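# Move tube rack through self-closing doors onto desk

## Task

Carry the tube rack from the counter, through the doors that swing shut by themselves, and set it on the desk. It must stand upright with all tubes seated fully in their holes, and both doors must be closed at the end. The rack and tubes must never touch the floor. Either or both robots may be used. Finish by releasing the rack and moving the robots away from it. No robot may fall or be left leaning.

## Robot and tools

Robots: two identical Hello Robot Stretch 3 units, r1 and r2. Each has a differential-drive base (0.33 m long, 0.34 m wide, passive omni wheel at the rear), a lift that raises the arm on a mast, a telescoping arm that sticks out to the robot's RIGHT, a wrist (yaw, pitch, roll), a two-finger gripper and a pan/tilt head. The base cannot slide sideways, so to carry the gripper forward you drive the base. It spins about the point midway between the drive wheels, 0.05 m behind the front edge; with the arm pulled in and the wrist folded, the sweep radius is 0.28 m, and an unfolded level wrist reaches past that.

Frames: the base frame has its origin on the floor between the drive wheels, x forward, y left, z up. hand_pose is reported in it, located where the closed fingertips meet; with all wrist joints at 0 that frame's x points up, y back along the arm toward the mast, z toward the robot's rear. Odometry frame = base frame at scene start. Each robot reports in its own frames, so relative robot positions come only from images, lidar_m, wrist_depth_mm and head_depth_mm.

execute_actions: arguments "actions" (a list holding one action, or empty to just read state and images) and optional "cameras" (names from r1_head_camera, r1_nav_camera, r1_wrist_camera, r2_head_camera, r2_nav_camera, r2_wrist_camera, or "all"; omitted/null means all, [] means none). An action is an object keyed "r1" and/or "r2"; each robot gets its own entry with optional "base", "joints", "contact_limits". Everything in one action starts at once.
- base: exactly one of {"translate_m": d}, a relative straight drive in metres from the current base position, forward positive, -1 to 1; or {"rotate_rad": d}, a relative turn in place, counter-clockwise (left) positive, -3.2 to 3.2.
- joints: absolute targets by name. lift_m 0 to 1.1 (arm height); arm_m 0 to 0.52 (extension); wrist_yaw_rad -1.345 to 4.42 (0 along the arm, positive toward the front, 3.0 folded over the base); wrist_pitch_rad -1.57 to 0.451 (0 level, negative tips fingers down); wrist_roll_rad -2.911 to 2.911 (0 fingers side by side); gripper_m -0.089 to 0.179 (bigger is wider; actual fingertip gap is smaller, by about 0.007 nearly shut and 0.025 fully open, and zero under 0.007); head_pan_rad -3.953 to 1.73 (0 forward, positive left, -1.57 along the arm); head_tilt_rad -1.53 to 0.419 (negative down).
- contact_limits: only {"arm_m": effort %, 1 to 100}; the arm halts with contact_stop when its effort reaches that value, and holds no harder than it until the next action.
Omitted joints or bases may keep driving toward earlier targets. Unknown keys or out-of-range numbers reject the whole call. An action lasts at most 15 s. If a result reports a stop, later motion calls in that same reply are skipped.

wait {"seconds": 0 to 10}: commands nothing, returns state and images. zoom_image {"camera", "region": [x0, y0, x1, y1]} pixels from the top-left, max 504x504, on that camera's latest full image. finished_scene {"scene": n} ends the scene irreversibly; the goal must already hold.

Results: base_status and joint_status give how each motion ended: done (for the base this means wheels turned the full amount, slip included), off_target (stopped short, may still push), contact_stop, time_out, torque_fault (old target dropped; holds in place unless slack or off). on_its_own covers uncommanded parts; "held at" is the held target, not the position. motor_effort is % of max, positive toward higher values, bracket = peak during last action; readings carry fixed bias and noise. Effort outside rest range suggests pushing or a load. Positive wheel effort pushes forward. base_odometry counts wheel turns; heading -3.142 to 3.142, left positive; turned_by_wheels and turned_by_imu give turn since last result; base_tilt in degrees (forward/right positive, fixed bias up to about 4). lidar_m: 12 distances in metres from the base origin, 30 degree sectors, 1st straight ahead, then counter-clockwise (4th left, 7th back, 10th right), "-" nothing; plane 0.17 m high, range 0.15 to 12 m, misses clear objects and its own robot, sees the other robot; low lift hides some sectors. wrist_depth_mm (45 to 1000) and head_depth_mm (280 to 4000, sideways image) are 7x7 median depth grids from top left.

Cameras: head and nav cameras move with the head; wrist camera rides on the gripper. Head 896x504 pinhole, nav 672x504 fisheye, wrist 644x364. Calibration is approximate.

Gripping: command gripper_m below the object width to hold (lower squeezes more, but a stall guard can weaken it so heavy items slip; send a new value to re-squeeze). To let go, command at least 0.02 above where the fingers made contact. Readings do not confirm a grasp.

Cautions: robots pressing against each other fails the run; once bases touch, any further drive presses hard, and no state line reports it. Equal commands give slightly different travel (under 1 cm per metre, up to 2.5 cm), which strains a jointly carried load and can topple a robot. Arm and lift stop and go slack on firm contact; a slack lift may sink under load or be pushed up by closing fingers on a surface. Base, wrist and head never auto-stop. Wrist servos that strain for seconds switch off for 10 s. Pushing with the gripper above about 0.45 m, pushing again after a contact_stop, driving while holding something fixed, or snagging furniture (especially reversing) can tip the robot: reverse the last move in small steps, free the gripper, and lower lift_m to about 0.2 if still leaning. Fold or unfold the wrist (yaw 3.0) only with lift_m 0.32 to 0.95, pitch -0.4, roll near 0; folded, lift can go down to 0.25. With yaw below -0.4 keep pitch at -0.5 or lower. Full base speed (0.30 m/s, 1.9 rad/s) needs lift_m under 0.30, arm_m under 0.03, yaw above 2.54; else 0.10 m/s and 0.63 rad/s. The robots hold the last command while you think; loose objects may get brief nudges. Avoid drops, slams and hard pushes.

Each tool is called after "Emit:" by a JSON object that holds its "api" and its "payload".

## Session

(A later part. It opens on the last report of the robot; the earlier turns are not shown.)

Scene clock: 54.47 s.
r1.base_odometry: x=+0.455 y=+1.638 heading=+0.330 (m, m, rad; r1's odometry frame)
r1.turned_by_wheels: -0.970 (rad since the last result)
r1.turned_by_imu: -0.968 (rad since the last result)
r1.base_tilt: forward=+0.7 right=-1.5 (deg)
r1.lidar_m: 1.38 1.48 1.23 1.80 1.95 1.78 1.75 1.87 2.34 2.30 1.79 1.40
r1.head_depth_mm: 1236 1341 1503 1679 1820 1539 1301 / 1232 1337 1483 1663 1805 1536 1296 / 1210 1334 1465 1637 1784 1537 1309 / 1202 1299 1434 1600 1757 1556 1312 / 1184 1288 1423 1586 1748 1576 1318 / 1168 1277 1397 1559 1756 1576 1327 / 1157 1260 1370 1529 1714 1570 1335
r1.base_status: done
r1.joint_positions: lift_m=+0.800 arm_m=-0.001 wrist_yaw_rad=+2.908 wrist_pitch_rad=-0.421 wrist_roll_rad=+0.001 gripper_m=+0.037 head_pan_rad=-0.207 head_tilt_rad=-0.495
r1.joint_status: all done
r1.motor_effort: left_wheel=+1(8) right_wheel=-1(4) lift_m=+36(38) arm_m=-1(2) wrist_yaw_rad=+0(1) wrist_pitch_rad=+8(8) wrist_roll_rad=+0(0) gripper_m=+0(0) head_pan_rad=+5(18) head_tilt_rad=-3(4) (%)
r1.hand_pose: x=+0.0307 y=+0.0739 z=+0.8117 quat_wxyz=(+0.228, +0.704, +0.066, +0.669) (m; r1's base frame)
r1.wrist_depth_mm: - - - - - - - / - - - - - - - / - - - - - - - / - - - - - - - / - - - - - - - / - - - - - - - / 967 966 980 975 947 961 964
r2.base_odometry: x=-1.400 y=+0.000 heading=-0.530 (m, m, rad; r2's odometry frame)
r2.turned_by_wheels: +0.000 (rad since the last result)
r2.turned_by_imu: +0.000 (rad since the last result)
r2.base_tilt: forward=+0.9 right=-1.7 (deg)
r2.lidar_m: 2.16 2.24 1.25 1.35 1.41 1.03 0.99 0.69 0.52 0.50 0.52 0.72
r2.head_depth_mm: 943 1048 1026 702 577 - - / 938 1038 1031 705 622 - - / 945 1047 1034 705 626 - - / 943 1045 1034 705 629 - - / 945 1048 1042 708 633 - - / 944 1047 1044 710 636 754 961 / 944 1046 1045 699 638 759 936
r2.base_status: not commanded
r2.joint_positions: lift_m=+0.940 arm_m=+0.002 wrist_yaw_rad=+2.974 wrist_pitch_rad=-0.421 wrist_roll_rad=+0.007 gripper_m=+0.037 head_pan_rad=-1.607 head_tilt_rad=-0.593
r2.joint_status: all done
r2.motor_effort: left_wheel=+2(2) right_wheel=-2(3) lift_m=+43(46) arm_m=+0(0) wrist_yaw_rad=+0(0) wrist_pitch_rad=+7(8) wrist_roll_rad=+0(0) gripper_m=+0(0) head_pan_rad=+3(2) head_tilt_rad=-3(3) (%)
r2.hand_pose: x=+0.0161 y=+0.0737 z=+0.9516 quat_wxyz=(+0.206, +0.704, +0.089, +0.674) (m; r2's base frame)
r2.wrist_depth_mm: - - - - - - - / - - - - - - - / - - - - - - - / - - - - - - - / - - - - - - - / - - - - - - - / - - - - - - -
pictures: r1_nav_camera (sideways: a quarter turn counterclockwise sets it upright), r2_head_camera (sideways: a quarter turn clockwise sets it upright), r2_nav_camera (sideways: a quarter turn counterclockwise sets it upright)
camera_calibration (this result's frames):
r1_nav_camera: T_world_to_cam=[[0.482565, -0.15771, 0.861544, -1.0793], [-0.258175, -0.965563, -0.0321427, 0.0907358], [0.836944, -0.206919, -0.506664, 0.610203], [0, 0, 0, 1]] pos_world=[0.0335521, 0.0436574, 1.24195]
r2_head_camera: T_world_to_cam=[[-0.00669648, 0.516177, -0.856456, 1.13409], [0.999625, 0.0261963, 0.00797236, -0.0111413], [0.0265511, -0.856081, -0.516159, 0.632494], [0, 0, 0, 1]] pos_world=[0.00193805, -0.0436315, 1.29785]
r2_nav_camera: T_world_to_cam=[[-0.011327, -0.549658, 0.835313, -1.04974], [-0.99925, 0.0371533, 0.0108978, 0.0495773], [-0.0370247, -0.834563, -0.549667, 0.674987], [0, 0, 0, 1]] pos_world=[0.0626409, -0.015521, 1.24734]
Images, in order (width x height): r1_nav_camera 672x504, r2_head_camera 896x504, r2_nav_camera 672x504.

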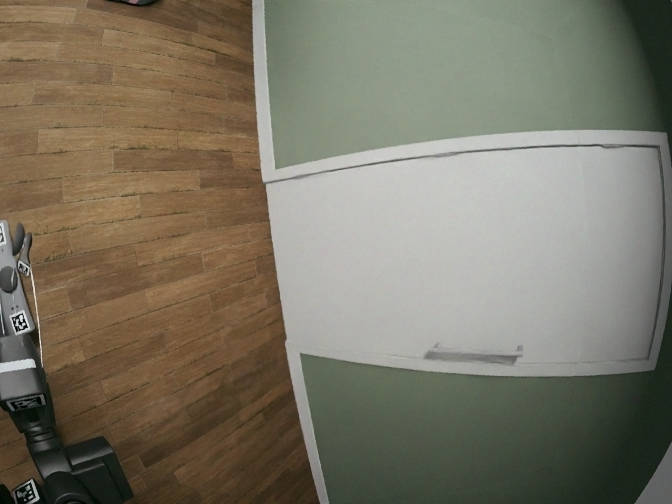

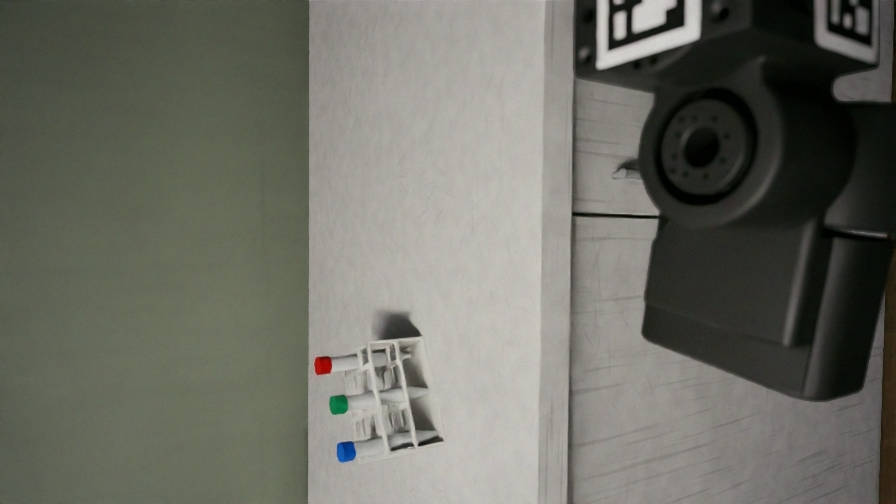

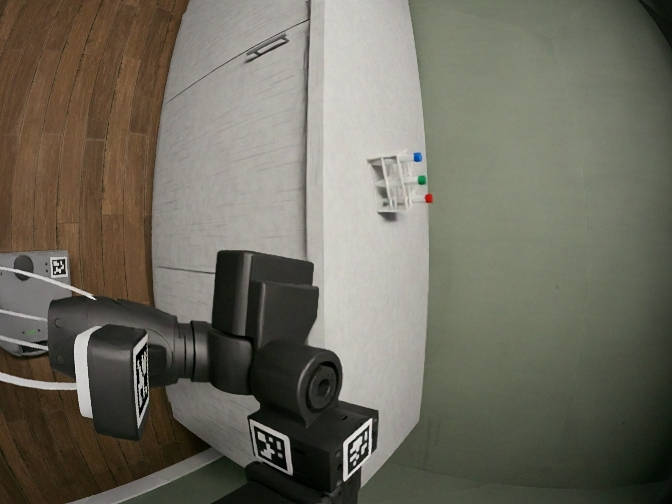

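Emit:
{"api": "execute_actions", "payload": {"actions": [{"r1":{"base":{"rotate_rad":0.1}},"r2":{"base":{"rotate_rad":0.6}}}], "cameras": []}}

Emit:
{"api": "execute_actions", "payload": {"actions": [{"r1":{"base":{"translate_m":0.85}},"r2":{"base":{"translate_m":-0.25}}}], "cameras": []}}

Emit:
{"api": "execute_actions", "payload": {"actions": [{"r1":{"base":{"rotate_rad":-0.19},"joints":{"wrist_yaw_rad":0.95}},"r2":{"base":{"rotate_rad":-0.6}}}], "cameras": []}}

Emit:
{"api": "execute_actions", "payload": {"actions": [{"r1":{"joints":{"wrist_pitch_rad":0,"gripper_m":0.12,"arm_m":0.42}},"r2":{"joints":{"lift_m":1.0,"wrist_yaw_rad":1.57,"gripper_m":0.14,"head_pan_rad":-1.3}}}], "cameras": ["r1_nav_camera","r1_wrist_camera","r2_head_camera","r2_wrist_camera"]}}

Scene clock: 76.40 s.
r1.base_odometry: x=+0.455 y=+1.638 heading=+0.430 (m, m, rad; r1's odometry frame)
r1.turned_by_wheels: +0.100 (rad since the last result)
r1.turned_by_imu: +0.099 (rad since the last result)
r1.base_tilt: forward=+0.7 right=-1.5 (deg)
r1.lidar_m: 1.38 1.54 1.31 1.80 2.11 1.76 1.76 1.96 2.31 2.31 1.66 1.39
r1.head_depth_mm: 1190 1312 1451 1616 1758 1531 1290 / 1200 1299 1443 1607 1783 1538 1295 / 1185 1296 1440 1606 1780 1554 1321 / 1182 1298 1433 1585 1754 1548 1309 / 1177 1288 1423 1584 1771 1574 1325 / 1184 1276 1415 1574 1762 1571 1324 / 1178 1284 1406 1580 1779 1577 1333
r1.base_status: done
r1.joint_positions: lift_m=+0.800 arm_m=-0.001 wrist_yaw_rad=+2.908 wrist_pitch_rad=-0.421 wrist_roll_rad=+0.001 gripper_m=+0.037 head_pan_rad=-0.207 head_tilt_rad=-0.495
r1.joint_status: not commanded
r1.motor_effort: left_wheel=-2(5) right_wheel=+3(5) lift_m=+37(36) arm_m=-2(2) wrist_yaw_rad=+0(0) wrist_pitch_rad=+8(8) wrist_roll_rad=+0(0) gripper_m=+0(0) head_pan_rad=+4(5) head_tilt_rad=-4(3) (%)
r1.hand_pose: x=+0.0307 y=+0.0739 z=+0.8117 quat_wxyz=(+0.228, +0.704, +0.066, +0.669) (m; r1's base frame)
r1.wrist_depth_mm: - - - - - - - / - - - - - - - / - - - - - - - / - - - - - - - / - - - - - - - / - - - - - - - / 951 962 969 978 946 959 957
r2.base_odometry: x=-1.400 y=+0.000 heading=+0.070 (m, m, rad; r2's odometry frame)
r2.turned_by_wheels: +0.600 (rad since the last result)
r2.turned_by_imu: +0.591 (rad since the last result)
r2.base_tilt: forward=+1.0 right=-1.8 (deg)
r2.lidar_m: 2.28 1.26 3.12 1.32 1.01 0.99 0.65 0.51 0.50 0.53 0.78 2.16
r2.head_depth_mm: 961 1045 1031 692 573 - - / 1019 1112 1030 701 649 - - / 1085 1191 1032 704 719 - - / 1155 1288 1037 739 803 - - / 1243 1390 1036 781 913 - - / 1339 1485 1044 847 1053 1351 1194 / 1460 1655 1043 1001 1246 1469 1228
r2.base_status: done
r2.joint_positions: lift_m=+0.940 arm_m=+0.002 wrist_yaw_rad=+2.974 wrist_pitch_rad=-0.421 wrist_roll_rad=+0.007 gripper_m=+0.037 head_pan_rad=-1.607 head_tilt_rad=-0.593
r2.joint_status: not commanded
r2.motor_effort: left_wheel=-2(5) right_wheel=+3(6) lift_m=+43(42) arm_m=+0(0) wrist_yaw_rad=+1(0) wrist_pitch_rad=+7(7) wrist_roll_rad=+0(0) gripper_m=+1(1) head_pan_rad=+3(4) head_tilt_rad=-3(3) (%)
r2.hand_pose: x=+0.0161 y=+0.0737 z=+0.9516 quat_wxyz=(+0.206, +0.704, +0.089, +0.674) (m; r2's base frame)
r2.wrist_depth_mm: 772 - - - - - - / 825 - - - - - - / 874 - - - - - - / 893 - - - - - - / 940 - - - - - - / 944 - - - - - - / 958 - - - - - -
pictures: none
No camera images: the call's "cameras" was empty. Leave "cameras" out to get every camera's image.

Scene clock: 86.27 s.
r1.base_odometry: x=+1.228 y=+1.992 heading=+0.430 (m, m, rad; r1's odometry frame)
r1.turned_by_wheels: +0.000 (rad since the last result)
r1.turned_by_imu: +0.006 (rad since the last result)
r1.base_tilt: forward=+0.8 right=-1.5 (deg)
r1.lidar_m: 0.54 0.62 1.00 1.17 1.83 2.59 2.58 2.90 2.48 1.22 0.66 0.55
r1.head_depth_mm: 448 489 539 603 681 782 917 / 447 488 538 600 679 781 916 / 445 486 536 599 676 775 914 / 444 486 537 598 673 774 912 / 443 485 534 586 665 754 882 / 436 470 519 581 667 769 898 / 435 482 531 593 666 764 895
r1.base_status: done
r1.joint_positions: lift_m=+0.800 arm_m=-0.001 wrist_yaw_rad=+2.908 wrist_pitch_rad=-0.421 wrist_roll_rad=+0.001 gripper_m=+0.037 head_pan_rad=-0.207 head_tilt_rad=-0.495
r1.joint_status: not commanded
r1.motor_effort: left_wheel=-2(3) right_wheel=+2(5) lift_m=+36(36) arm_m=-2(2) wrist_yaw_rad=+0(0) wrist_pitch_rad=+8(8) wrist_roll_rad=+0(0) gripper_m=+1(0) head_pan_rad=+4(4) head_tilt_rad=-3(3) (%)
r1.hand_pose: x=+0.0307 y=+0.0739 z=+0.8117 quat_wxyz=(+0.228, +0.704, +0.066, +0.669) (m; r1's base frame)
r1.wrist_depth_mm: - - - - - 870 601 / - - - - - 896 615 / - - - - - 891 610 / - - - - - 876 624 / - - - - - 926 623 / - - - - - 919 630 / 962 974 968 968 954 854 631
r2.base_odometry: x=-1.649 y=-0.018 heading=+0.070 (m, m, rad; r2's odometry frame)
r2.turned_by_wheels: +0.000 (rad since the last result)
r2.turned_by_imu: -0.002 (rad since the last result)
r2.base_tilt: forward=+1.0 right=-1.7 (deg)
r2.lidar_m: 2.51 3.60 1.14 1.05 0.80 0.78 0.46 0.36 0.35 0.38 0.56 2.37
r2.head_depth_mm: 841 916 974 701 573 - - / 890 975 1017 703 534 - - / 947 1043 1032 705 534 - - / 1014 1120 1034 695 554 - - / 1087 1209 1041 705 599 - - / 1171 1326 1041 709 725 915 1173 / 1276 1432 1049 744 857 1134 1227
r2.base_status: done
r2.joint_positions: lift_m=+0.940 arm_m=+0.002 wrist_yaw_rad=+2.974 wrist_pitch_rad=-0.421 wrist_roll_rad=+0.007 gripper_m=+0.037 head_pan_rad=-1.607 head_tilt_rad=-0.593
r2.joint_status: not commanded
r2.motor_effort: left_wheel=-2(5) right_wheel=+2(3) lift_m=+43(43) arm_m=+0(0) wrist_yaw_rad=+0(0) wrist_pitch_rad=+7(7) wrist_roll_rad=+0(0) gripper_m=+0(0) head_pan_rad=+2(3) head_tilt_rad=-3(3) (%)
r2.hand_pose: x=+0.0161 y=+0.0737 z=+0.9516 quat_wxyz=(+0.206, +0.704, +0.089, +0.674) (m; r2's base frame)
r2.wrist_depth_mm: 636 - - - - - - / 681 - - - - - - / 697 - - - - - - / 714 845 - - - - - / 742 915 - - - - - / 787 957 - - - - - / 813 - - - - - -
pictures: none
No camera images: the call's "cameras" was empty. Leave "cameras" out to get every camera's image.

Scene clock: 88.27 s.
r1.base_odometry: x=+1.228 y=+1.992 heading=+0.240 (m, m, rad; r1's odometry frame)
r1.turned_by_wheels: -0.190 (rad since the last result)
r1.turned_by_imu: -0.190 (rad since the last result)
r1.base_tilt: forward=+0.8 right=-1.5 (deg)
r1.lidar_m: 0.54 0.57 0.79 1.12 1.69 2.66 2.58 2.69 2.55 2.03 0.77 0.57
r1.head_depth_mm: 484 532 586 659 755 880 1040 / 474 520 575 643 731 849 998 / 465 507 560 627 705 814 960 / 456 497 548 611 689 786 919 / 447 487 535 593 669 763 884 / 439 476 522 580 649 725 835 / 431 468 509 554 618 706 820
r1.base_status: done
r1.joint_positions: lift_m=+0.800 arm_m=-0.001 wrist_yaw_rad=+0.954 wrist_pitch_rad=-0.421 wrist_roll_rad=+0.001 gripper_m=+0.037 head_pan_rad=-0.207 head_tilt_rad=-0.495
r1.joint_status: all done
r1.motor_effort: left_wheel=+2(6) right_wheel=-2(3) lift_m=+36(36) arm_m=-2(2) wrist_yaw_rad=-3(3) wrist_pitch_rad=+8(8) wrist_roll_rad=+0(0) gripper_m=+0(1) head_pan_rad=+4(4) head_tilt_rad=-4(4) (%)
r1.hand_pose: x=+0.1613 y=-0.2739 z=+0.8117 quat_wxyz=(+0.682, +0.449, -0.547, +0.186) (m; r1's base frame)
r1.wrist_depth_mm: 360 408 473 564 698 917 - / 380 431 507 617 775 - - / 406 466 554 678 889 - - / 434 500 599 767 - - - / 461 541 631 810 - - - / 500 588 - 951 - - - / 539 618 835 965 958 951 960
r2.base_odometry: x=-1.649 y=-0.018 heading=-0.530 (m, m, rad; r2's odometry frame)
r2.turned_by_wheels: -0.600 (rad since the last result)
r2.turned_by_imu: -0.592 (rad since the last result)
r2.base_tilt: forward=+1.1 right=-1.8 (deg)
r2.lidar_m: 2.37 2.45 3.32 1.13 1.13 0.82 0.78 0.50 0.37 0.35 0.37 0.51
r2.head_depth_mm: 822 913 983 703 573 - - / 825 911 986 702 534 - - / 825 913 987 705 534 - - / 825 914 987 707 535 - - / 824 911 990 706 536 - - / 825 914 990 710 537 506 661 / 828 915 991 709 538 518 639
r2.base_status: done
r2.joint_positions: lift_m=+0.940 arm_m=+0.002 wrist_yaw_rad=+2.974 wrist_pitch_rad=-0.421 wrist_roll_rad=+0.007 gripper_m=+0.037 head_pan_rad=-1.607 head_tilt_rad=-0.593
r2.joint_status: not commanded
r2.motor_effort: left_wheel=+2(4) right_wheel=-3(6) lift_m=+43(42) arm_m=+1(0) wrist_yaw_rad=+1(1) wrist_pitch_rad=+7(7) wrist_roll_rad=+0(0) gripper_m=+1(0) head_pan_rad=+2(2) head_tilt_rad=-3(3) (%)
r2.hand_pose: x=+0.0161 y=+0.0737 z=+0.9516 quat_wxyz=(+0.206, +0.704, +0.089, +0.674) (m; r2's base frame)
r2.wrist_depth_mm: - - - - - - - / - - - - - - - / - - - - - - - / - - - - - - - / - - - - - - - / - - - - - - - / - - - - - - -
pictures: none
No camera images: the call's "cameras" was empty. Leave "cameras" out to get every camera's image.

Scene clock: 92.57 s.
r1.base_odometry: x=+1.228 y=+1.992 heading=+0.240 (m, m, rad; r1's odometry frame)
r1.turned_by_wheels: +0.000 (rad since the last result)
r1.turned_by_imu: -0.001 (rad since the last result)
r1.base_tilt: forward=+0.7 right=-1.6 (deg)
r1.lidar_m: 0.54 0.57 0.79 1.12 1.69 2.68 2.59 2.69 2.55 2.03 0.77 0.57
r1.head_depth_mm: 483 531 591 661 756 873 1040 / 473 518 574 643 729 842 998 / 466 508 561 625 705 813 962 / 456 496 546 609 688 785 923 / 447 487 536 594 669 762 886 / 438 476 524 579 649 729 836 / 430 467 508 553 618 705 819
r1.base_status: not commanded
r1.joint_positions: lift_m=+0.800 arm_m=+0.420 wrist_yaw_rad=+0.951 wrist_pitch_rad=-0.024 wrist_roll_rad=+0.001 gripper_m=+0.120 head_pan_rad=-0.207 head_tilt_rad=-0.495
r1.joint_status: all done
r1.motor_effort: left_wheel=+2(2) right_wheel=-1(1) lift_m=+36(36) arm_m=+5(6) wrist_yaw_rad=-1(3) wrist_pitch_rad=+8(9) wrist_roll_rad=+0(0) gripper_m=+0(80) head_pan_rad=+5(4) head_tilt_rad=-3(4) (%)
r1.hand_pose: x=+0.1867 y=-0.7131 z=+0.9081 quat_wxyz=(+0.632, +0.331, -0.625, +0.316) (m; r1's base frame)
r1.wrist_depth_mm: 357 404 457 560 695 924 - / 369 413 464 581 727 935 - / 375 428 475 597 758 - - / 383 437 514 611 779 - - / 395 434 533 641 786 - - / 400 - 560 679 827 - - / 403 481 575 704 903 - -
r2.base_odometry: x=-1.649 y=-0.018 heading=-0.530 (m, m, rad; r2's odometry frame)
r2.turned_by_wheels: +0.000 (rad since the last result)
r2.turned_by_imu: +0.000 (rad since the last result)
r2.base_tilt: forward=+1.0 right=-1.6 (deg)
r2.lidar_m: 2.37 2.45 3.35 1.13 1.13 0.81 0.78 0.50 0.37 0.35 0.37 0.51
r2.head_depth_mm: 793 871 940 702 553 - - / 814 898 966 702 534 455 - / 839 925 992 705 535 467 - / 866 962 1018 707 555 - - / 893 991 1040 707 575 - - / 923 1025 1043 678 557 - 830 / 953 1064 1045 660 558 686 863
r2.base_status: not commanded
r2.joint_positions: lift_m=+1.000 arm_m=+0.002 wrist_yaw_rad=+1.573 wrist_pitch_rad=-0.420 wrist_roll_rad=+0.007 gripper_m=+0.140 head_pan_rad=-1.307 head_tilt_rad=-0.593
r2.joint_status: all done
r2.motor_effort: left_wheel=+2(2) right_wheel=-3(3) lift_m=+43(43) arm_m=+1(1) wrist_yaw_rad=-3(4) wrist_pitch_rad=+7(7) wrist_roll_rad=+0(0) gripper_m=+0(81) head_pan_rad=+3(22) head_tilt_rad=-3(3) (%)
r2.hand_pose: x=+0.2027 y=-0.1468 z=+1.0118 quat_wxyz=(+0.592, +0.595, -0.386, +0.383) (m; r2's base frame)
r2.wrist_depth_mm: - - - - - - - / - - - - 927 725 722 / - - - - 942 510 500 / - - - - 926 412 384 / - - - - 976 357 315 / - - - - 929 - 267 / - - - - 943 413 241
pictures: r1_nav_camera (sideways: a quarter turn counterclockwise sets it upright), r1_wrist_camera, r2_head_camera (sideways: a quarter turn clockwise sets it upright), r2_wrist_camera
camera_calibration (this result's frames):
r1_nav_camera: T_world_to_cam=[[0.482565, -0.15771, 0.861544, -1.0793], [-0.258175, -0.965563, -0.0321427, 0.0907358], [0.836945, -0.206918, -0.506664, 0.610203], [0, 0, 0, 1]] pos_world=[0.0335521, 0.0436574, 1.24195]
r1_wrist_camera: T_world_to_cam=[[-0.607463, -0.793675, -0.0326773, -0.425903], [-0.180986, 0.178344, -0.96718, 1.0637], [0.773455, -0.581613, -0.251981, -0.167287], [0, 0, 0, 1]] pos_world=[0.0631825, -0.625028, 0.972716]
r2_head_camera: T_world_to_cam=[[-0.158889, 0.491159, -0.856456, 1.13502], [0.947269, 0.320342, 0.00797236, -0.0108219], [0.278274, -0.810027, -0.516159, 0.630958], [0, 0, 0, 1]] pos_world=[0.0150136, -0.0429136, 1.29785]
r2_wrist_camera: T_world_to_cam=[[0.0481816, -0.998609, -0.0213968, -0.130287], [-0.561902, -0.00938798, -0.82715, 0.98002], [0.825799, 0.0518763, -0.561573, 0.567954], [0, 0, 0, 1]] pos_world=[0.0879368, -0.150368, 1.12678]
Images, in order (width x height): r1_nav_camera 672x504, r1_wrist_camera 644x364, r2_head_camera 896x504, r2_wrist_camera 644x364.

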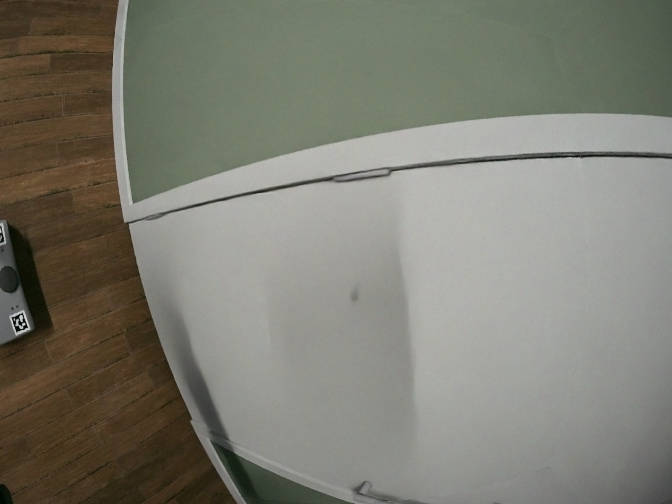

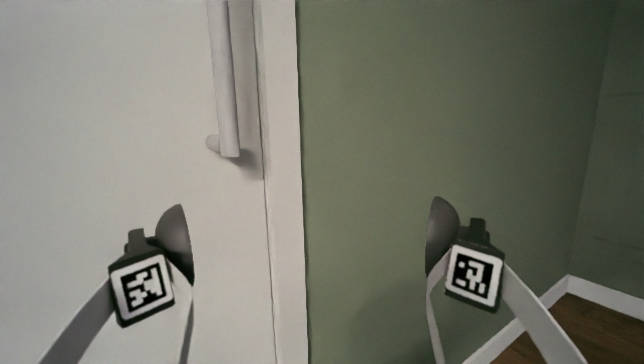

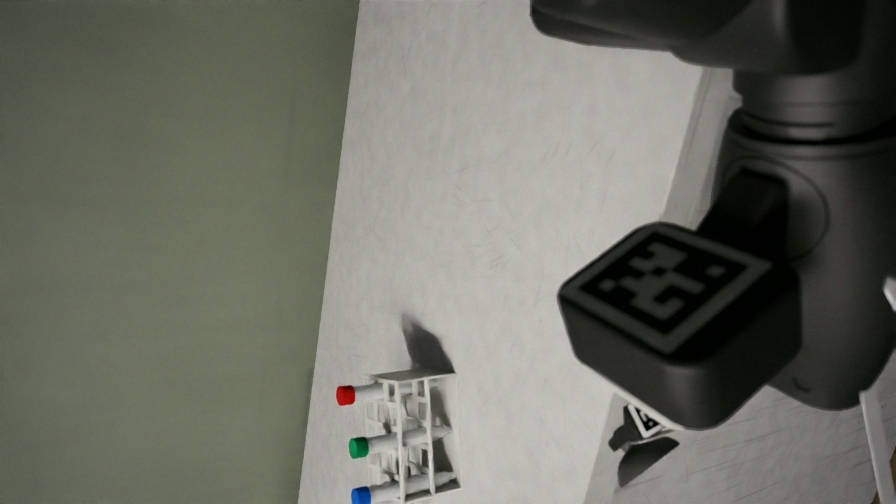

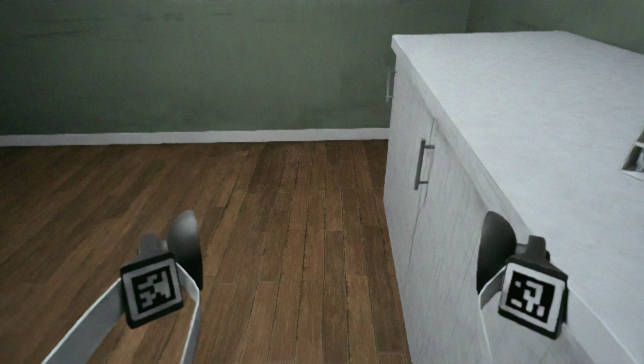

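Emit:
{"api": "execute_actions", "payload": {"actions": [{"r1":{"base":{"translate_m":0.2},"joints":{"lift_m":0.96,"arm_m":0.45}},"r2":{"joints":{"arm_m":0.48,"wrist_pitch_rad":-0.2,"head_pan_rad":-1.0,"head_tilt_rad":-0.5}}}], "cameras": ["r1_wrist_camera","r2_head_camera","r2_wrist_camera"]}}

Scene clock: 103.13 s.
r1.base_odometry: x=+1.422 y=+2.039 heading=+0.240 (m, m, rad; r1's odometry frame)
r1.turned_by_wheels: +0.000 (rad since the last result)
r1.turned_by_imu: -0.001 (rad since the last result)
r1.base_tilt: forward=+0.7 right=-1.6 (deg)
r1.lidar_m: 0.34 0.35 0.51 1.45 1.17 2.38 2.78 2.90 2.56 1.28 0.49 0.36
r1.head_depth_mm: 292 320 354 398 453 526 627 / 289 312 346 386 439 508 601 / 286 306 338 377 426 491 576 / - 300 329 367 414 475 552 / - 294 322 358 402 458 533 / - 290 315 348 391 445 505 / - 287 308 340 373 412 473
r1.base_status: done
r1.joint_positions: lift_m=+0.960 arm_m=+0.450 wrist_yaw_rad=+0.951 wrist_pitch_rad=-0.024 wrist_roll_rad=+0.001 gripper_m=+0.120 head_pan_rad=-0.207 head_tilt_rad=-0.495
r1.joint_status: all done
r1.motor_effort: left_wheel=+1(6) right_wheel=-1(4) lift_m=+36(38) arm_m=+4(5) wrist_yaw_rad=-1(1) wrist_pitch_rad=+9(8) wrist_roll_rad=+0(0) gripper_m=+1(0) head_pan_rad=+5(5) head_tilt_rad=-4(4) (%)
r1.hand_pose: x=+0.1867 y=-0.7431 z=+1.0682 quat_wxyz=(+0.632, +0.331, -0.625, +0.316) (m; r1's base frame)
r1.wrist_depth_mm: 210 236 272 320 399 521 745 / 215 241 280 332 415 553 821 / 220 245 289 343 433 586 884 / 224 253 297 354 452 622 968 / 230 251 310 371 452 701 - / 237 - 322 385 482 798 - / 237 279 329 401 519 730 -
r2.base_odometry: x=-1.649 y=-0.018 heading=-0.530 (m, m, rad; r2's odometry frame)
r2.turned_by_wheels: +0.000 (rad since the last result)
r2.turned_by_imu: -0.001 (rad since the last result)
r2.base_tilt: forward=+1.0 right=-1.6 (deg)
r2.lidar_m: 2.37 2.45 3.34 3.24 1.13 0.81 0.78 0.50 0.37 0.35 0.37 0.51
r2.head_depth_mm: 836 900 971 780 592 463 465 / 889 958 1044 780 592 463 521 / 945 1026 1109 780 594 496 579 / 1007 1102 1178 737 594 573 673 / 1084 1193 1254 741 594 656 788 / 1168 1297 1351 826 646 768 948 / 1267 1419 1361 827 742 917 1192
r2.base_status: not commanded
r2.joint_positions: lift_m=+1.000 arm_m=+0.480 wrist_yaw_rad=+1.571 wrist_pitch_rad=-0.224 wrist_roll_rad=+0.007 gripper_m=+0.140 head_pan_rad=-1.007 head_tilt_rad=-0.507
r2.joint_status: all done
r2.motor_effort: left_wheel=+2(2) right_wheel=-3(3) lift_m=+43(43) arm_m=+2(2) wrist_yaw_rad=-2(2) wrist_pitch_rad=+8(8) wrist_roll_rad=+0(0) gripper_m=+0(1) head_pan_rad=+3(21) head_tilt_rad=+2(9) (%)
r2.hand_pose: x=+0.2231 y=-0.6248 z=+1.0580 quat_wxyz=(+0.551, +0.554, -0.443, +0.439) (m; r2's base frame)
r2.wrist_depth_mm: - - - - - 733 467 / - - - - - 723 468 / - - - - - 721 465 / - - 600 647 636 623 463 / - - 421 389 456 468 454 / - - 351 333 360 - 358 / 327 297 301 297 293 283 292
pictures: r1_wrist_camera, r2_head_camera (sideways: a quarter turn clockwise sets it upright), r2_wrist_camera
camera_calibration (this result's frames):
r1_wrist_camera: T_world_to_cam=[[-0.60746, -0.793677, -0.032681, -0.444484], [-0.180898, 0.178281, -0.967208, 1.22379], [0.773478, -0.581629, -0.251874, -0.144549], [0, 0, 0, 1]] pos_world=[0.0631794, -0.655029, 1.13272]
r2_head_camera: T_world_to_cam=[[-0.256766, 0.358545, -0.897506, 1.18915], [0.809941, 0.586505, 0.00258806, -0.00297503], [0.52732, -0.726263, -0.440995, 0.531637], [0, 0, 0, 1]] pos_world=[0.0274008, -0.0385112, 1.30173]
r2_wrist_camera: T_world_to_cam=[[0.0494719, -0.998704, -0.01199, -0.61789], [-0.38952, -0.00823844, -0.920981, 1.08676], [0.919688, 0.050233, -0.389423, 0.397733], [0, 0, 0, 1]] pos_world=[0.0880922, -0.628115, 1.14836]
Images, in order (width x height): r1_wrist_camera 644x364, r2_head_camera 896x504, r2_wrist_camera 644x364.

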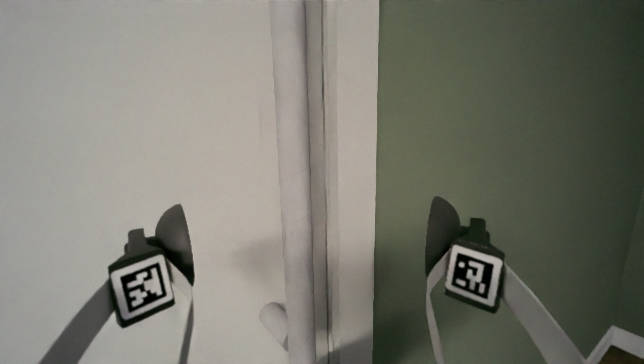

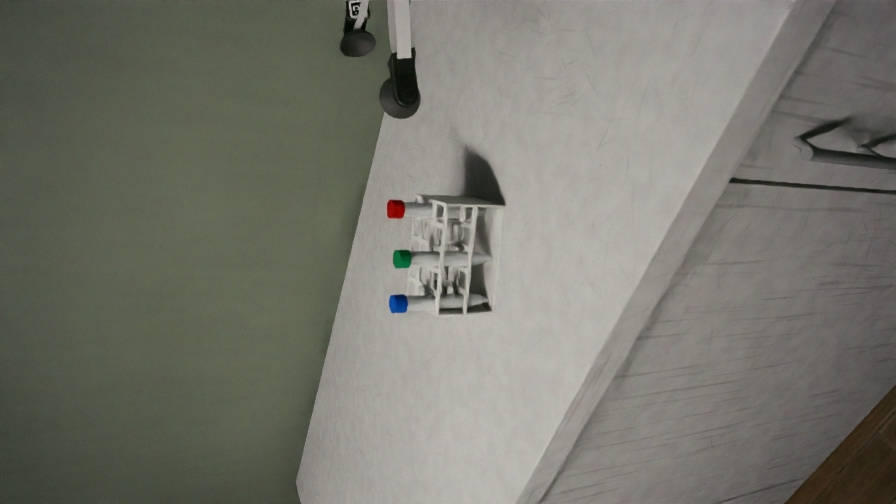

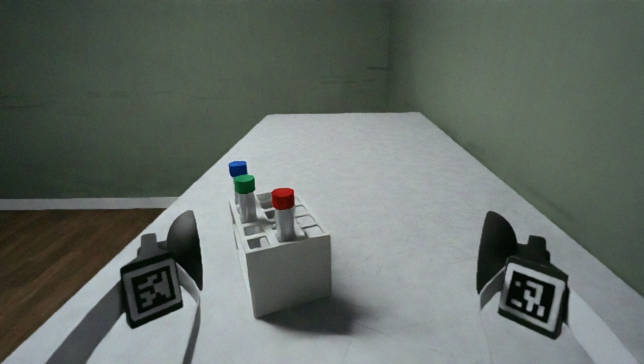

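Emit:
{"api": "execute_actions", "payload": {"actions": [{"r1":{"base":{"translate_m":0.07},"joints":{"lift_m":1.0,"arm_m":0.51}},"r2":{"joints":{"arm_m":0.44,"lift_m":0.9}}}], "cameras": ["r1_wrist_camera","r2_head_camera","r2_wrist_camera"]}}

Scene clock: 109.37 s.
r1.base_odometry: x=+1.490 y=+2.056 heading=+0.240 (m, m, rad; r1's odometry frame)
r1.turned_by_wheels: +0.000 (rad since the last result)
r1.turned_by_imu: -0.001 (rad since the last result)
r1.base_tilt: forward=+0.9 right=-1.5 (deg)
r1.lidar_m: 0.27 0.28 0.40 1.16 1.68 2.38 2.85 2.97 2.56 1.02 0.39 0.29
r1.head_depth_mm: - - - 306 348 404 479 / - - - 298 337 389 461 / - - - 293 328 377 443 / - - - 289 318 364 426 / - - - 286 309 352 409 / - - - - 301 341 394 / - - - - 296 321 361
r1.base_status: done
r1.joint_positions: lift_m=+1.000 arm_m=+0.510 wrist_yaw_rad=+0.951 wrist_pitch_rad=-0.023 wrist_roll_rad=+0.001 gripper_m=+0.120 head_pan_rad=-0.207 head_tilt_rad=-0.495
r1.joint_status: all done
r1.motor_effort: left_wheel=+1(6) right_wheel=-2(3) lift_m=+36(39) arm_m=+4(4) wrist_yaw_rad=-1(1) wrist_pitch_rad=+9(9) wrist_roll_rad=+0(0) gripper_m=+0(1) head_pan_rad=+4(5) head_tilt_rad=-4(4) (%)
r1.hand_pose: x=+0.1867 y=-0.8031 z=+1.1082 quat_wxyz=(+0.632, +0.331, -0.625, +0.316) (m; r1's base frame)
r1.wrist_depth_mm: 158 175 189 236 298 386 558 / 162 180 195 243 310 411 607 / 165 185 201 255 325 439 651 / 169 189 210 264 335 463 727 / 173 188 220 273 337 519 811 / 178 - 227 285 356 593 906 / - 207 238 297 391 542 -
r2.base_odometry: x=-1.649 y=-0.018 heading=-0.530 (m, m, rad; r2's odometry frame)
r2.turned_by_wheels: +0.000 (rad since the last result)
r2.turned_by_imu: +0.000 (rad since the last result)
r2.base_tilt: forward=+0.9 right=-1.8 (deg)
r2.lidar_m: 2.38 2.46 3.33 3.24 1.13 0.81 0.78 0.50 0.37 0.35 0.37 0.51
r2.head_depth_mm: 835 902 972 867 580 464 466 / 888 958 1040 867 582 464 519 / 946 1028 1107 779 594 496 580 / 1011 1102 1179 736 594 572 672 / 1082 1194 1259 742 594 657 788 / 1168 1298 1355 829 648 767 948 / 1267 1418 1352 828 742 920 1193
r2.base_status: not commanded
r2.joint_positions: lift_m=+0.900 arm_m=+0.440 wrist_yaw_rad=+1.571 wrist_pitch_rad=-0.223 wrist_roll_rad=+0.007 gripper_m=+0.140 head_pan_rad=-1.007 head_tilt_rad=-0.507
r2.joint_status: all done
r2.motor_effort: left_wheel=+2(2) right_wheel=-3(3) lift_m=+23(41) arm_m=-2(3) wrist_yaw_rad=+0(1) wrist_pitch_rad=+8(8) wrist_roll_rad=+0(0) gripper_m=+0(1) head_pan_rad=+2(2) head_tilt_rad=+2(2) (%)
r2.hand_pose: x=+0.2232 y=-0.5853 z=+0.9588 quat_wxyz=(+0.551, +0.554, -0.443, +0.439) (m; r2's base frame)
r2.wrist_depth_mm: - - - - - 784 522 / - - - - - 786 510 / - - 569 293 598 587 496 / - 428 386 278 372 369 359 / - 299 279 276 271 282 264 / 219 - 215 214 213 - 209 / 186 176 178 176 174 167 172
pictures: r1_wrist_camera, r2_head_camera (sideways: a quarter turn clockwise sets it upright), r2_wrist_camera
camera_calibration (this result's frames):
r1_wrist_camera: T_world_to_cam=[[-0.607457, -0.79368, -0.0326854, -0.490792], [-0.180794, 0.178207, -0.967241, 1.27317], [0.773505, -0.581648, -0.251746, -0.169526], [0, 0, 0, 1]] pos_world=[0.0631757, -0.715024, 1.17274]
r2_head_camera: T_world_to_cam=[[-0.256742, 0.358484, -0.897537, 1.18919], [0.809926, 0.586527, 0.00258361, -0.00296914], [0.527356, -0.726275, -0.440931, 0.531555], [0, 0, 0, 1]] pos_world=[0.0274019, -0.0385106, 1.30173]
r2_wrist_camera: T_world_to_cam=[[0.0494793, -0.998704, -0.0119616, -0.579692], [-0.388992, -0.00823867, -0.921204, 0.995855], [0.919911, 0.0502335, -0.388896, 0.35653], [0, 0, 0, 1]] pos_world=[0.0880865, -0.588645, 1.0491]
Images, in order (width x height): r1_wrist_camera 644x364, r2_head_camera 896x504, r2_wrist_camera 644x364.

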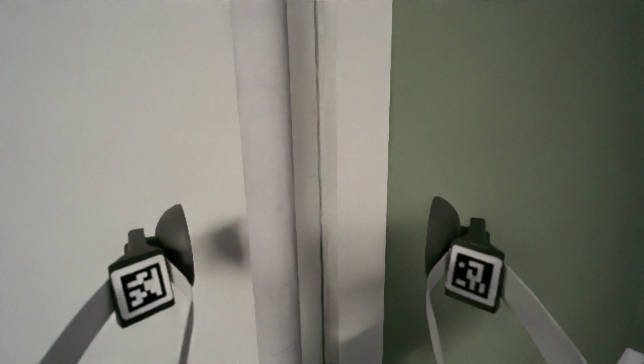

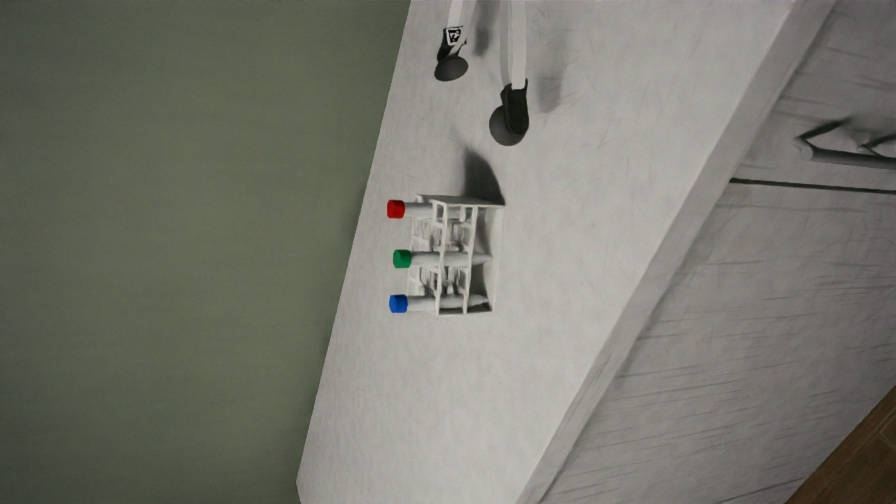

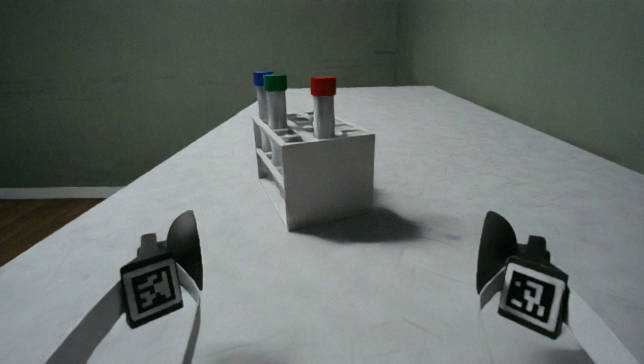

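Emit:
{"api": "execute_actions", "payload": {"actions": [{"r1":{"base":{"translate_m":0.05},"joints":{"wrist_yaw_rad":1.05,"arm_m":0.52}},"r2":{"base":{"translate_m":0.07},"joints":{"arm_m":0.475,"wrist_yaw_rad":1.85}}}], "cameras": ["r1_wrist_camera","r2_head_camera","r2_wrist_camera"]}}

Scene clock: 118.07 s.
r1.base_odometry: x=+1.539 y=+2.068 heading=+0.239 (m, m, rad; r1's odometry frame)
r1.turned_by_wheels: -0.001 (rad since the last result)
r1.turned_by_imu: -0.031 (rad since the last result)
r1.base_tilt: forward=+0.7 right=-1.4 (deg)
r1.lidar_m: 0.23 0.23 0.33 0.88 1.66 2.31 2.90 2.98 2.58 0.90 0.34 0.25
r1.head_depth_mm: - - - - 295 334 398 / - - - - 289 321 379 / - - - - - 308 362 / - - - - - 298 346 / - - - - - 293 331 / - - - - - 288 317 / - - - - - - 297
r1.base_status: done
r1.joint_positions: lift_m=+1.000 arm_m=+0.519 wrist_yaw_rad=+1.062 wrist_pitch_rad=-0.025 wrist_roll_rad=+0.001 gripper_m=+0.120 head_pan_rad=-0.207 head_tilt_rad=-0.495
r1.joint_status: all done
r1.on_its_own: right_wheel is at rest, and its effort (+21) is outside its rest range (-18 to +18)
r1.motor_effort: left_wheel=-14(21) right_wheel=+21(25) lift_m=+35(36) arm_m=+4(5) wrist_yaw_rad=-10(10) wrist_pitch_rad=+9(10) wrist_roll_rad=+0(0) gripper_m=-3(2) head_pan_rad=+4(4) head_tilt_rad=-3(4) (%)
r1.hand_pose: x=+0.2018 y=-0.7882 z=+1.1078 quat_wxyz=(+0.614, +0.366, -0.605, +0.350) (m; r1's base frame)
r1.wrist_depth_mm: 136 149 170 120 218 287 377 / 140 153 175 125 227 303 401 / 143 157 181 131 236 318 427 / 147 162 186 136 246 335 462 / 151 162 192 142 254 369 504 / 154 - 198 149 264 418 557 / - 177 207 156 282 395 648
r2.base_odometry: x=-1.589 y=-0.053 heading=-0.530 (m, m, rad; r2's odometry frame)
r2.turned_by_wheels: +0.000 (rad since the last result)
r2.turned_by_imu: +0.000 (rad since the last result)
r2.base_tilt: forward=+1.0 right=-1.7 (deg)
r2.lidar_m: 2.31 2.38 3.24 3.52 1.23 0.89 0.85 0.50 0.37 0.35 0.37 0.51
r2.head_depth_mm: 836 898 968 821 570 464 466 / 886 957 1042 823 570 464 522 / 943 1021 1105 701 594 495 588 / 1008 1103 1178 782 594 575 675 / 1084 1189 1250 826 596 660 791 / 1168 1293 1351 826 646 769 951 / 1269 1420 1353 826 745 922 1193
r2.base_status: done
r2.joint_positions: lift_m=+0.900 arm_m=+0.475 wrist_yaw_rad=+1.847 wrist_pitch_rad=-0.223 wrist_roll_rad=+0.007 gripper_m=+0.140 head_pan_rad=-1.007 head_tilt_rad=-0.507
r2.joint_status: all done
r2.motor_effort: left_wheel=+1(4) right_wheel=-3(5) lift_m=+24(24) arm_m=+2(2) wrist_yaw_rad=+3(0) wrist_pitch_rad=+8(8) wrist_roll_rad=+0(0) gripper_m=+0(0) head_pan_rad=+3(2) head_tilt_rad=+3(2) (%)
r2.hand_pose: x=+0.2139 y=-0.5531 z=+0.9588 quat_wxyz=(+0.486, +0.610, -0.362, +0.511) (m; r2's base frame)
r2.wrist_depth_mm: - - - - - - 863 / - - - - - - 835 / - - - 504 289 588 568 / - - 390 329 202 362 363 / - 299 277 259 214 281 264 / 226 - 215 213 212 - 208 / 187 176 177 175 174 168 170
pictures: r1_wrist_camera, r2_head_camera (sideways: a quarter turn clockwise sets it upright), r2_wrist_camera
camera_calibration (this result's frames):
r1_wrist_camera: T_world_to_cam=[[-0.515995, -0.855969, -0.0326391, -0.537442], [-0.200574, 0.157779, -0.96689, 1.26041], [0.832778, -0.492364, -0.253099, -0.112747], [0, 0, 0, 1]] pos_world=[0.0693826, -0.714413, 1.1726]
r2_head_camera: T_world_to_cam=[[-0.256732, 0.358469, -0.897546, 1.1892], [0.809926, 0.586527, 0.0025824, -0.00296756], [0.52736, -0.726282, -0.440914, 0.531532], [0, 0, 0, 1]] pos_world=[0.0274019, -0.0385106, 1.30173]
r2_wrist_camera: T_world_to_cam=[[0.319932, -0.947365, -0.0119616, -0.576522], [-0.372005, -0.113997, -0.921204, 0.930397], [0.871353, 0.299172, -0.388895, 0.511488], [0, 0, 0, 1]] pos_world=[0.0848727, -0.593137, 1.0491]
Images, in order (width x height): r1_wrist_camera 644x364, r2_head_camera 896x504, r2_wrist_camera 644x364.

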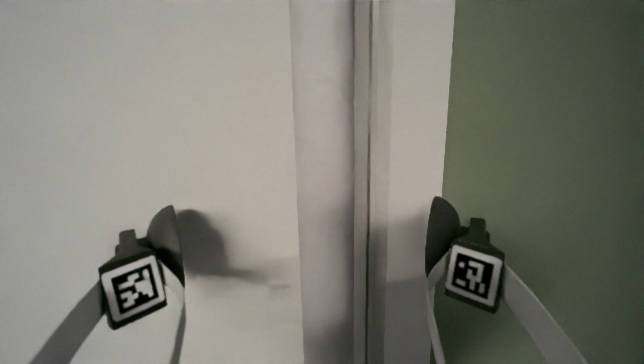

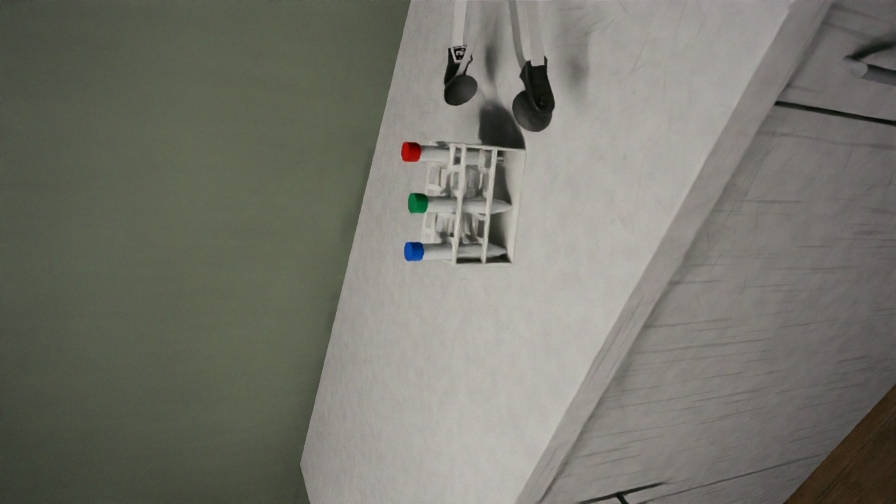

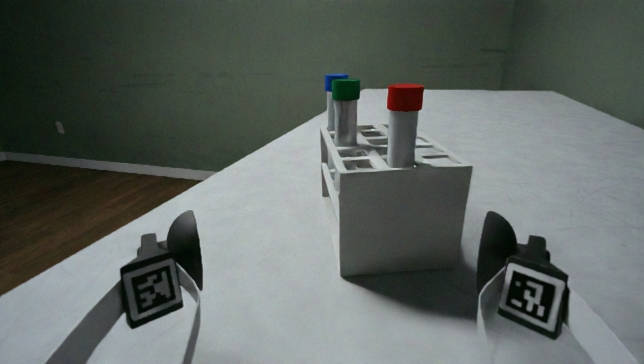

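Emit:
{"api": "execute_actions", "payload": {"actions": [{"r1":{"base":{"translate_m":-0.015},"joints":{"gripper_m":-0.035}},"r2":{"joints":{"arm_m":0.515}}}], "cameras": []}}

Emit:
{"api": "execute_actions", "payload": {"actions": [{"r1":{"base":{"translate_m":-0.2},"joints":{"arm_m":0.49}},"r2":{"base":{"translate_m":0.08}}}], "cameras": ["r1_wrist_camera","r1_nav_camera","r2_head_camera","r2_wrist_camera"]}}

Scene clock: 129.30 s.
r1.base_odometry: x=+1.524 y=+2.064 heading=+0.239 (m, m, rad; r1's odometry frame)
r1.turned_by_wheels: +0.000 (rad since the last result)
r1.turned_by_imu: +0.000 (rad since the last result)
r1.base_tilt: forward=+0.7 right=-1.4 (deg)
r1.lidar_m: 0.24 0.24 0.35 0.92 1.66 2.31 2.89 2.98 2.58 1.01 0.36 0.26
r1.head_depth_mm: - - - - 308 358 426 / - - - - 299 344 407 / - - - - 294 331 389 / - - - - 288 318 372 / - - - - - 306 356 / - - - - - 298 341 / - - - - - 289 316
r1.base_status: done
r1.joint_positions: lift_m=+1.000 arm_m=+0.519 wrist_yaw_rad=+1.054 wrist_pitch_rad=-0.025 wrist_roll_rad=+0.001 gripper_m=-0.034 head_pan_rad=-0.207 head_tilt_rad=-0.495
r1.joint_status: all done
r1.motor_effort: left_wheel=+3(15) right_wheel=-4(17) lift_m=+36(35) arm_m=+4(4) wrist_yaw_rad=-3(11) wrist_pitch_rad=+9(9) wrist_roll_rad=+0(0) gripper_m=-26(99) head_pan_rad=+4(5) head_tilt_rad=-3(4) (%)
r1.hand_pose: x=+0.2008 y=-0.7901 z=+1.1079 quat_wxyz=(+0.616, +0.363, -0.607, +0.348) (m; r1's base frame)
r1.wrist_depth_mm: 146 160 183 131 235 311 411 / 149 164 188 136 243 329 435 / 153 168 193 141 255 344 468 / 157 174 199 147 267 369 515 / 161 178 199 149 304 395 555 / 165 184 - 158 333 415 604 / 170 187 222 168 299 449 677
r2.base_odometry: x=-1.589 y=-0.053 heading=-0.530 (m, m, rad; r2's odometry frame)
r2.turned_by_wheels: +0.000 (rad since the last result)
r2.turned_by_imu: +0.000 (rad since the last result)
r2.base_tilt: forward=+1.0 right=-1.7 (deg)
r2.lidar_m: 2.31 2.38 3.22 3.52 1.23 0.89 0.85 0.50 0.37 0.35 0.37 0.51
r2.head_depth_mm: 837 899 975 868 592 464 466 / 889 958 1040 822 593 464 522 / 947 1026 1106 698 594 495 588 / 1012 1101 1181 781 594 575 674 / 1083 1184 1256 824 595 660 789 / 1165 1294 1355 827 646 771 953 / 1260 1425 1352 827 744 924 1190
r2.base_status: not commanded
r2.joint_positions: lift_m=+0.900 arm_m=+0.515 wrist_yaw_rad=+1.848 wrist_pitch_rad=-0.223 wrist_roll_rad=+0.007 gripper_m=+0.140 head_pan_rad=-1.007 head_tilt_rad=-0.507
r2.joint_status: all done
r2.motor_effort: left_wheel=+1(1) right_wheel=-3(2) lift_m=+23(23) arm_m=+2(1) wrist_yaw_rad=+2(2) wrist_pitch_rad=+7(8) wrist_roll_rad=+0(0) gripper_m=+0(0) head_pan_rad=+4(3) head_tilt_rad=+2(2) (%)
r2.hand_pose: x=+0.2139 y=-0.5929 z=+0.9588 quat_wxyz=(+0.485, +0.610, -0.362, +0.511) (m; r2's base frame)
r2.wrist_depth_mm: - - - - - - 808 / - - - - - - 774 / - - - 256 609 584 584 / - - 392 213 324 367 359 / - 297 278 226 254 285 264 / 219 - 217 214 212 - 208 / 187 175 177 175 174 167 170
pictures: none
No camera images: the call's "cameras" was empty. Leave "cameras" out to get every camera's image.

Scene clock: 132.90 s.
r1.base_odometry: x=+1.330 y=+2.017 heading=+0.239 (m, m, rad; r1's odometry frame)
r1.turned_by_wheels: +0.000 (rad since the last result)
r1.turned_by_imu: -0.001 (rad since the last result)
r1.base_tilt: forward=+0.8 right=-1.4 (deg)
r1.lidar_m: 0.43 0.46 0.63 1.60 1.67 2.32 2.68 2.77 2.59 1.85 0.51 0.43
r1.head_depth_mm: 334 365 403 450 508 585 685 / 334 365 403 450 509 582 684 / 334 366 403 448 508 582 685 / 335 365 402 449 507 582 687 / 334 365 402 448 506 584 680 / 333 365 403 448 508 584 666 / 334 364 401 443 488 547 642
r1.base_status: done
r1.joint_positions: lift_m=+1.000 arm_m=+0.490 wrist_yaw_rad=+1.078 wrist_pitch_rad=-0.025 wrist_roll_rad=+0.001 gripper_m=-0.019 head_pan_rad=-0.207 head_tilt_rad=-0.495
r1.joint_status: all done
r1.on_its_own: gripper_m is held at -0.020, not at your -0.035, by its stall guard, which is not easing now
r1.motor_effort: left_wheel=+4(11) right_wheel=-5(13) lift_m=+37(36) arm_m=+0(15) wrist_yaw_rad=-7(46) wrist_pitch_rad=+9(9) wrist_roll_rad=+0(0) gripper_m=-21(29) head_pan_rad=+5(4) head_tilt_rad=-4(3) (%)
r1.hand_pose: x=+0.2037 y=-0.7560 z=+1.1078 quat_wxyz=(+0.611, +0.371, -0.602, +0.355) (m; r1's base frame)
r1.wrist_depth_mm: 166 176 188 133 498 605 790 / 171 181 195 139 519 635 830 / 177 187 203 144 545 675 904 / 182 194 210 149 568 717 950 / 187 200 213 152 604 762 - / 194 207 223 161 665 802 - / 201 213 237 171 632 861 -
r2.base_odometry: x=-1.520 y=-0.093 heading=-0.530 (m, m, rad; r2's odometry frame)
r2.turned_by_wheels: +0.000 (rad since the last result)
r2.turned_by_imu: +0.000 (rad since the last result)
r2.base_tilt: forward=+0.9 right=-1.6 (deg)
r2.lidar_m: 2.22 2.30 3.11 3.78 1.34 0.97 0.93 0.50 0.37 0.36 0.37 0.51
r2.head_depth_mm: 835 899 971 868 592 463 473 / 885 956 1042 661 594 464 524 / 940 1021 1108 780 593 496 591 / 1006 1097 1178 824 594 576 678 / 1081 1189 1256 825 595 662 793 / 1168 1295 1351 827 647 773 959 / 1270 1420 1357 828 750 928 1195
r2.base_status: done
r2.joint_positions: lift_m=+0.900 arm_m=+0.515 wrist_yaw_rad=+1.848 wrist_pitch_rad=-0.223 wrist_roll_rad=+0.007 gripper_m=+0.140 head_pan_rad=-1.007 head_tilt_rad=-0.507
r2.joint_status: not commanded
r2.motor_effort: left_wheel=+1(4) right_wheel=-3(5) lift_m=+23(23) arm_m=+2(2) wrist_yaw_rad=+2(2) wrist_pitch_rad=+8(8) wrist_roll_rad=+0(0) gripper_m=+0(0) head_pan_rad=+3(2) head_tilt_rad=+2(2) (%)
r2.hand_pose: x=+0.2139 y=-0.5929 z=+0.9588 quat_wxyz=(+0.485, +0.610, -0.362, +0.511) (m; r2's base frame)
r2.wrist_depth_mm: - - - - - - 793 / - - - - - - 769 / - - 184 258 603 573 567 / - - 198 165 371 365 361 / - 296 139 142 257 283 264 / 222 - 147 151 202 - 208 / 187 176 159 164 174 168 172
pictures: r1_nav_camera (sideways: a quarter turn counterclockwise sets it upright), r1_wrist_camera, r2_head_camera (sideways: a quarter turn clockwise sets it upright), r2_wrist_camera
camera_calibration (this result's frames):
r1_nav_camera: T_world_to_cam=[[0.48257, -0.157696, 0.861544, -1.0793], [-0.258148, -0.96557, -0.0321427, 0.0907356], [0.83695, -0.206895, -0.506664, 0.610203], [0, 0, 0, 1]] pos_world=[0.0335509, 0.0436582, 1.24195]
r1_wrist_camera: T_world_to_cam=[[-0.502609, -0.863896, -0.0326903, -0.517513], [-0.203297, 0.154861, -0.966793, 1.25385], [0.840271, -0.479273, -0.253462, -0.0897012], [0, 0, 0, 1]] pos_world=[0.0701715, -0.684241, 1.17256]
r2_head_camera: T_world_to_cam=[[-0.25673, 0.358465, -0.897548, 1.18921], [0.809926, 0.586527, 0.00258204, -0.0029671], [0.527361, -0.726285, -0.440909, 0.531526], [0, 0, 0, 1]] pos_world=[0.0274019, -0.0385106, 1.30173]
r2_wrist_camera: T_world_to_cam=[[0.320534, -0.947161, -0.0119617, -0.614265], [-0.371932, -0.114234, -0.921204, 0.925683], [0.871163, 0.299727, -0.388895, 0.523815], [0, 0, 0, 1]] pos_world=[0.0848558, -0.633065, 1.0491]
Images, in order (width x height): r1_nav_camera 672x504, r1_wrist_camera 644x364, r2_head_camera 896x504, r2_wrist_camera 644x364.

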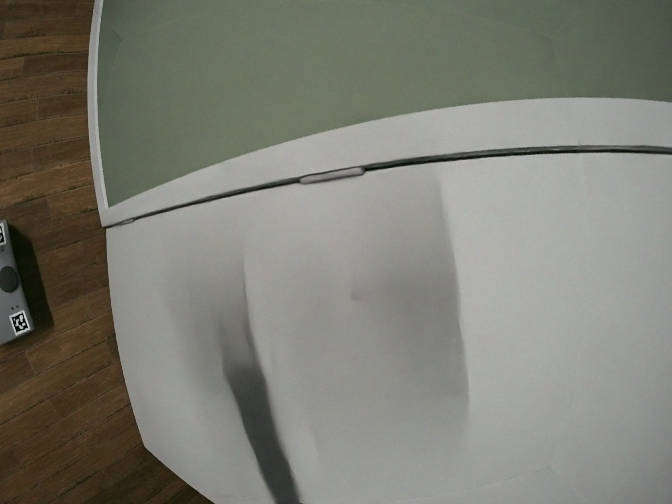

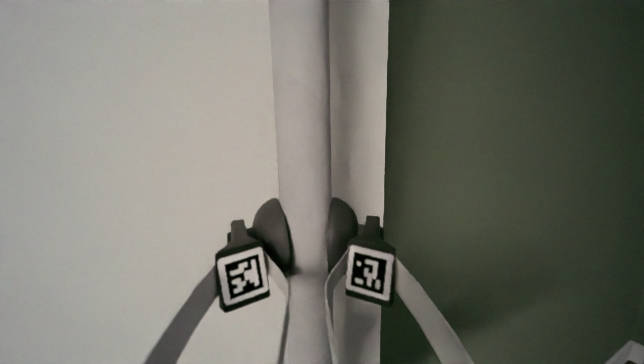

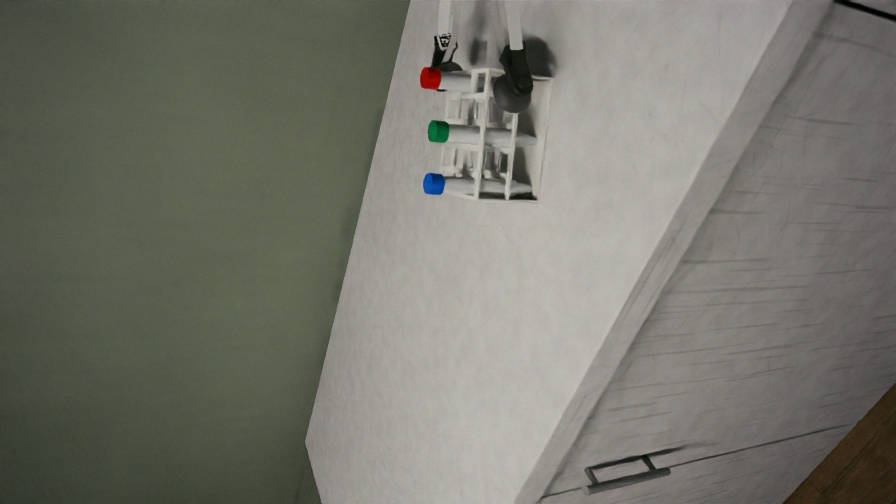

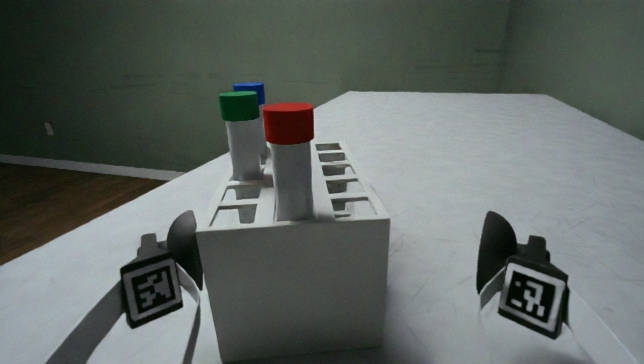

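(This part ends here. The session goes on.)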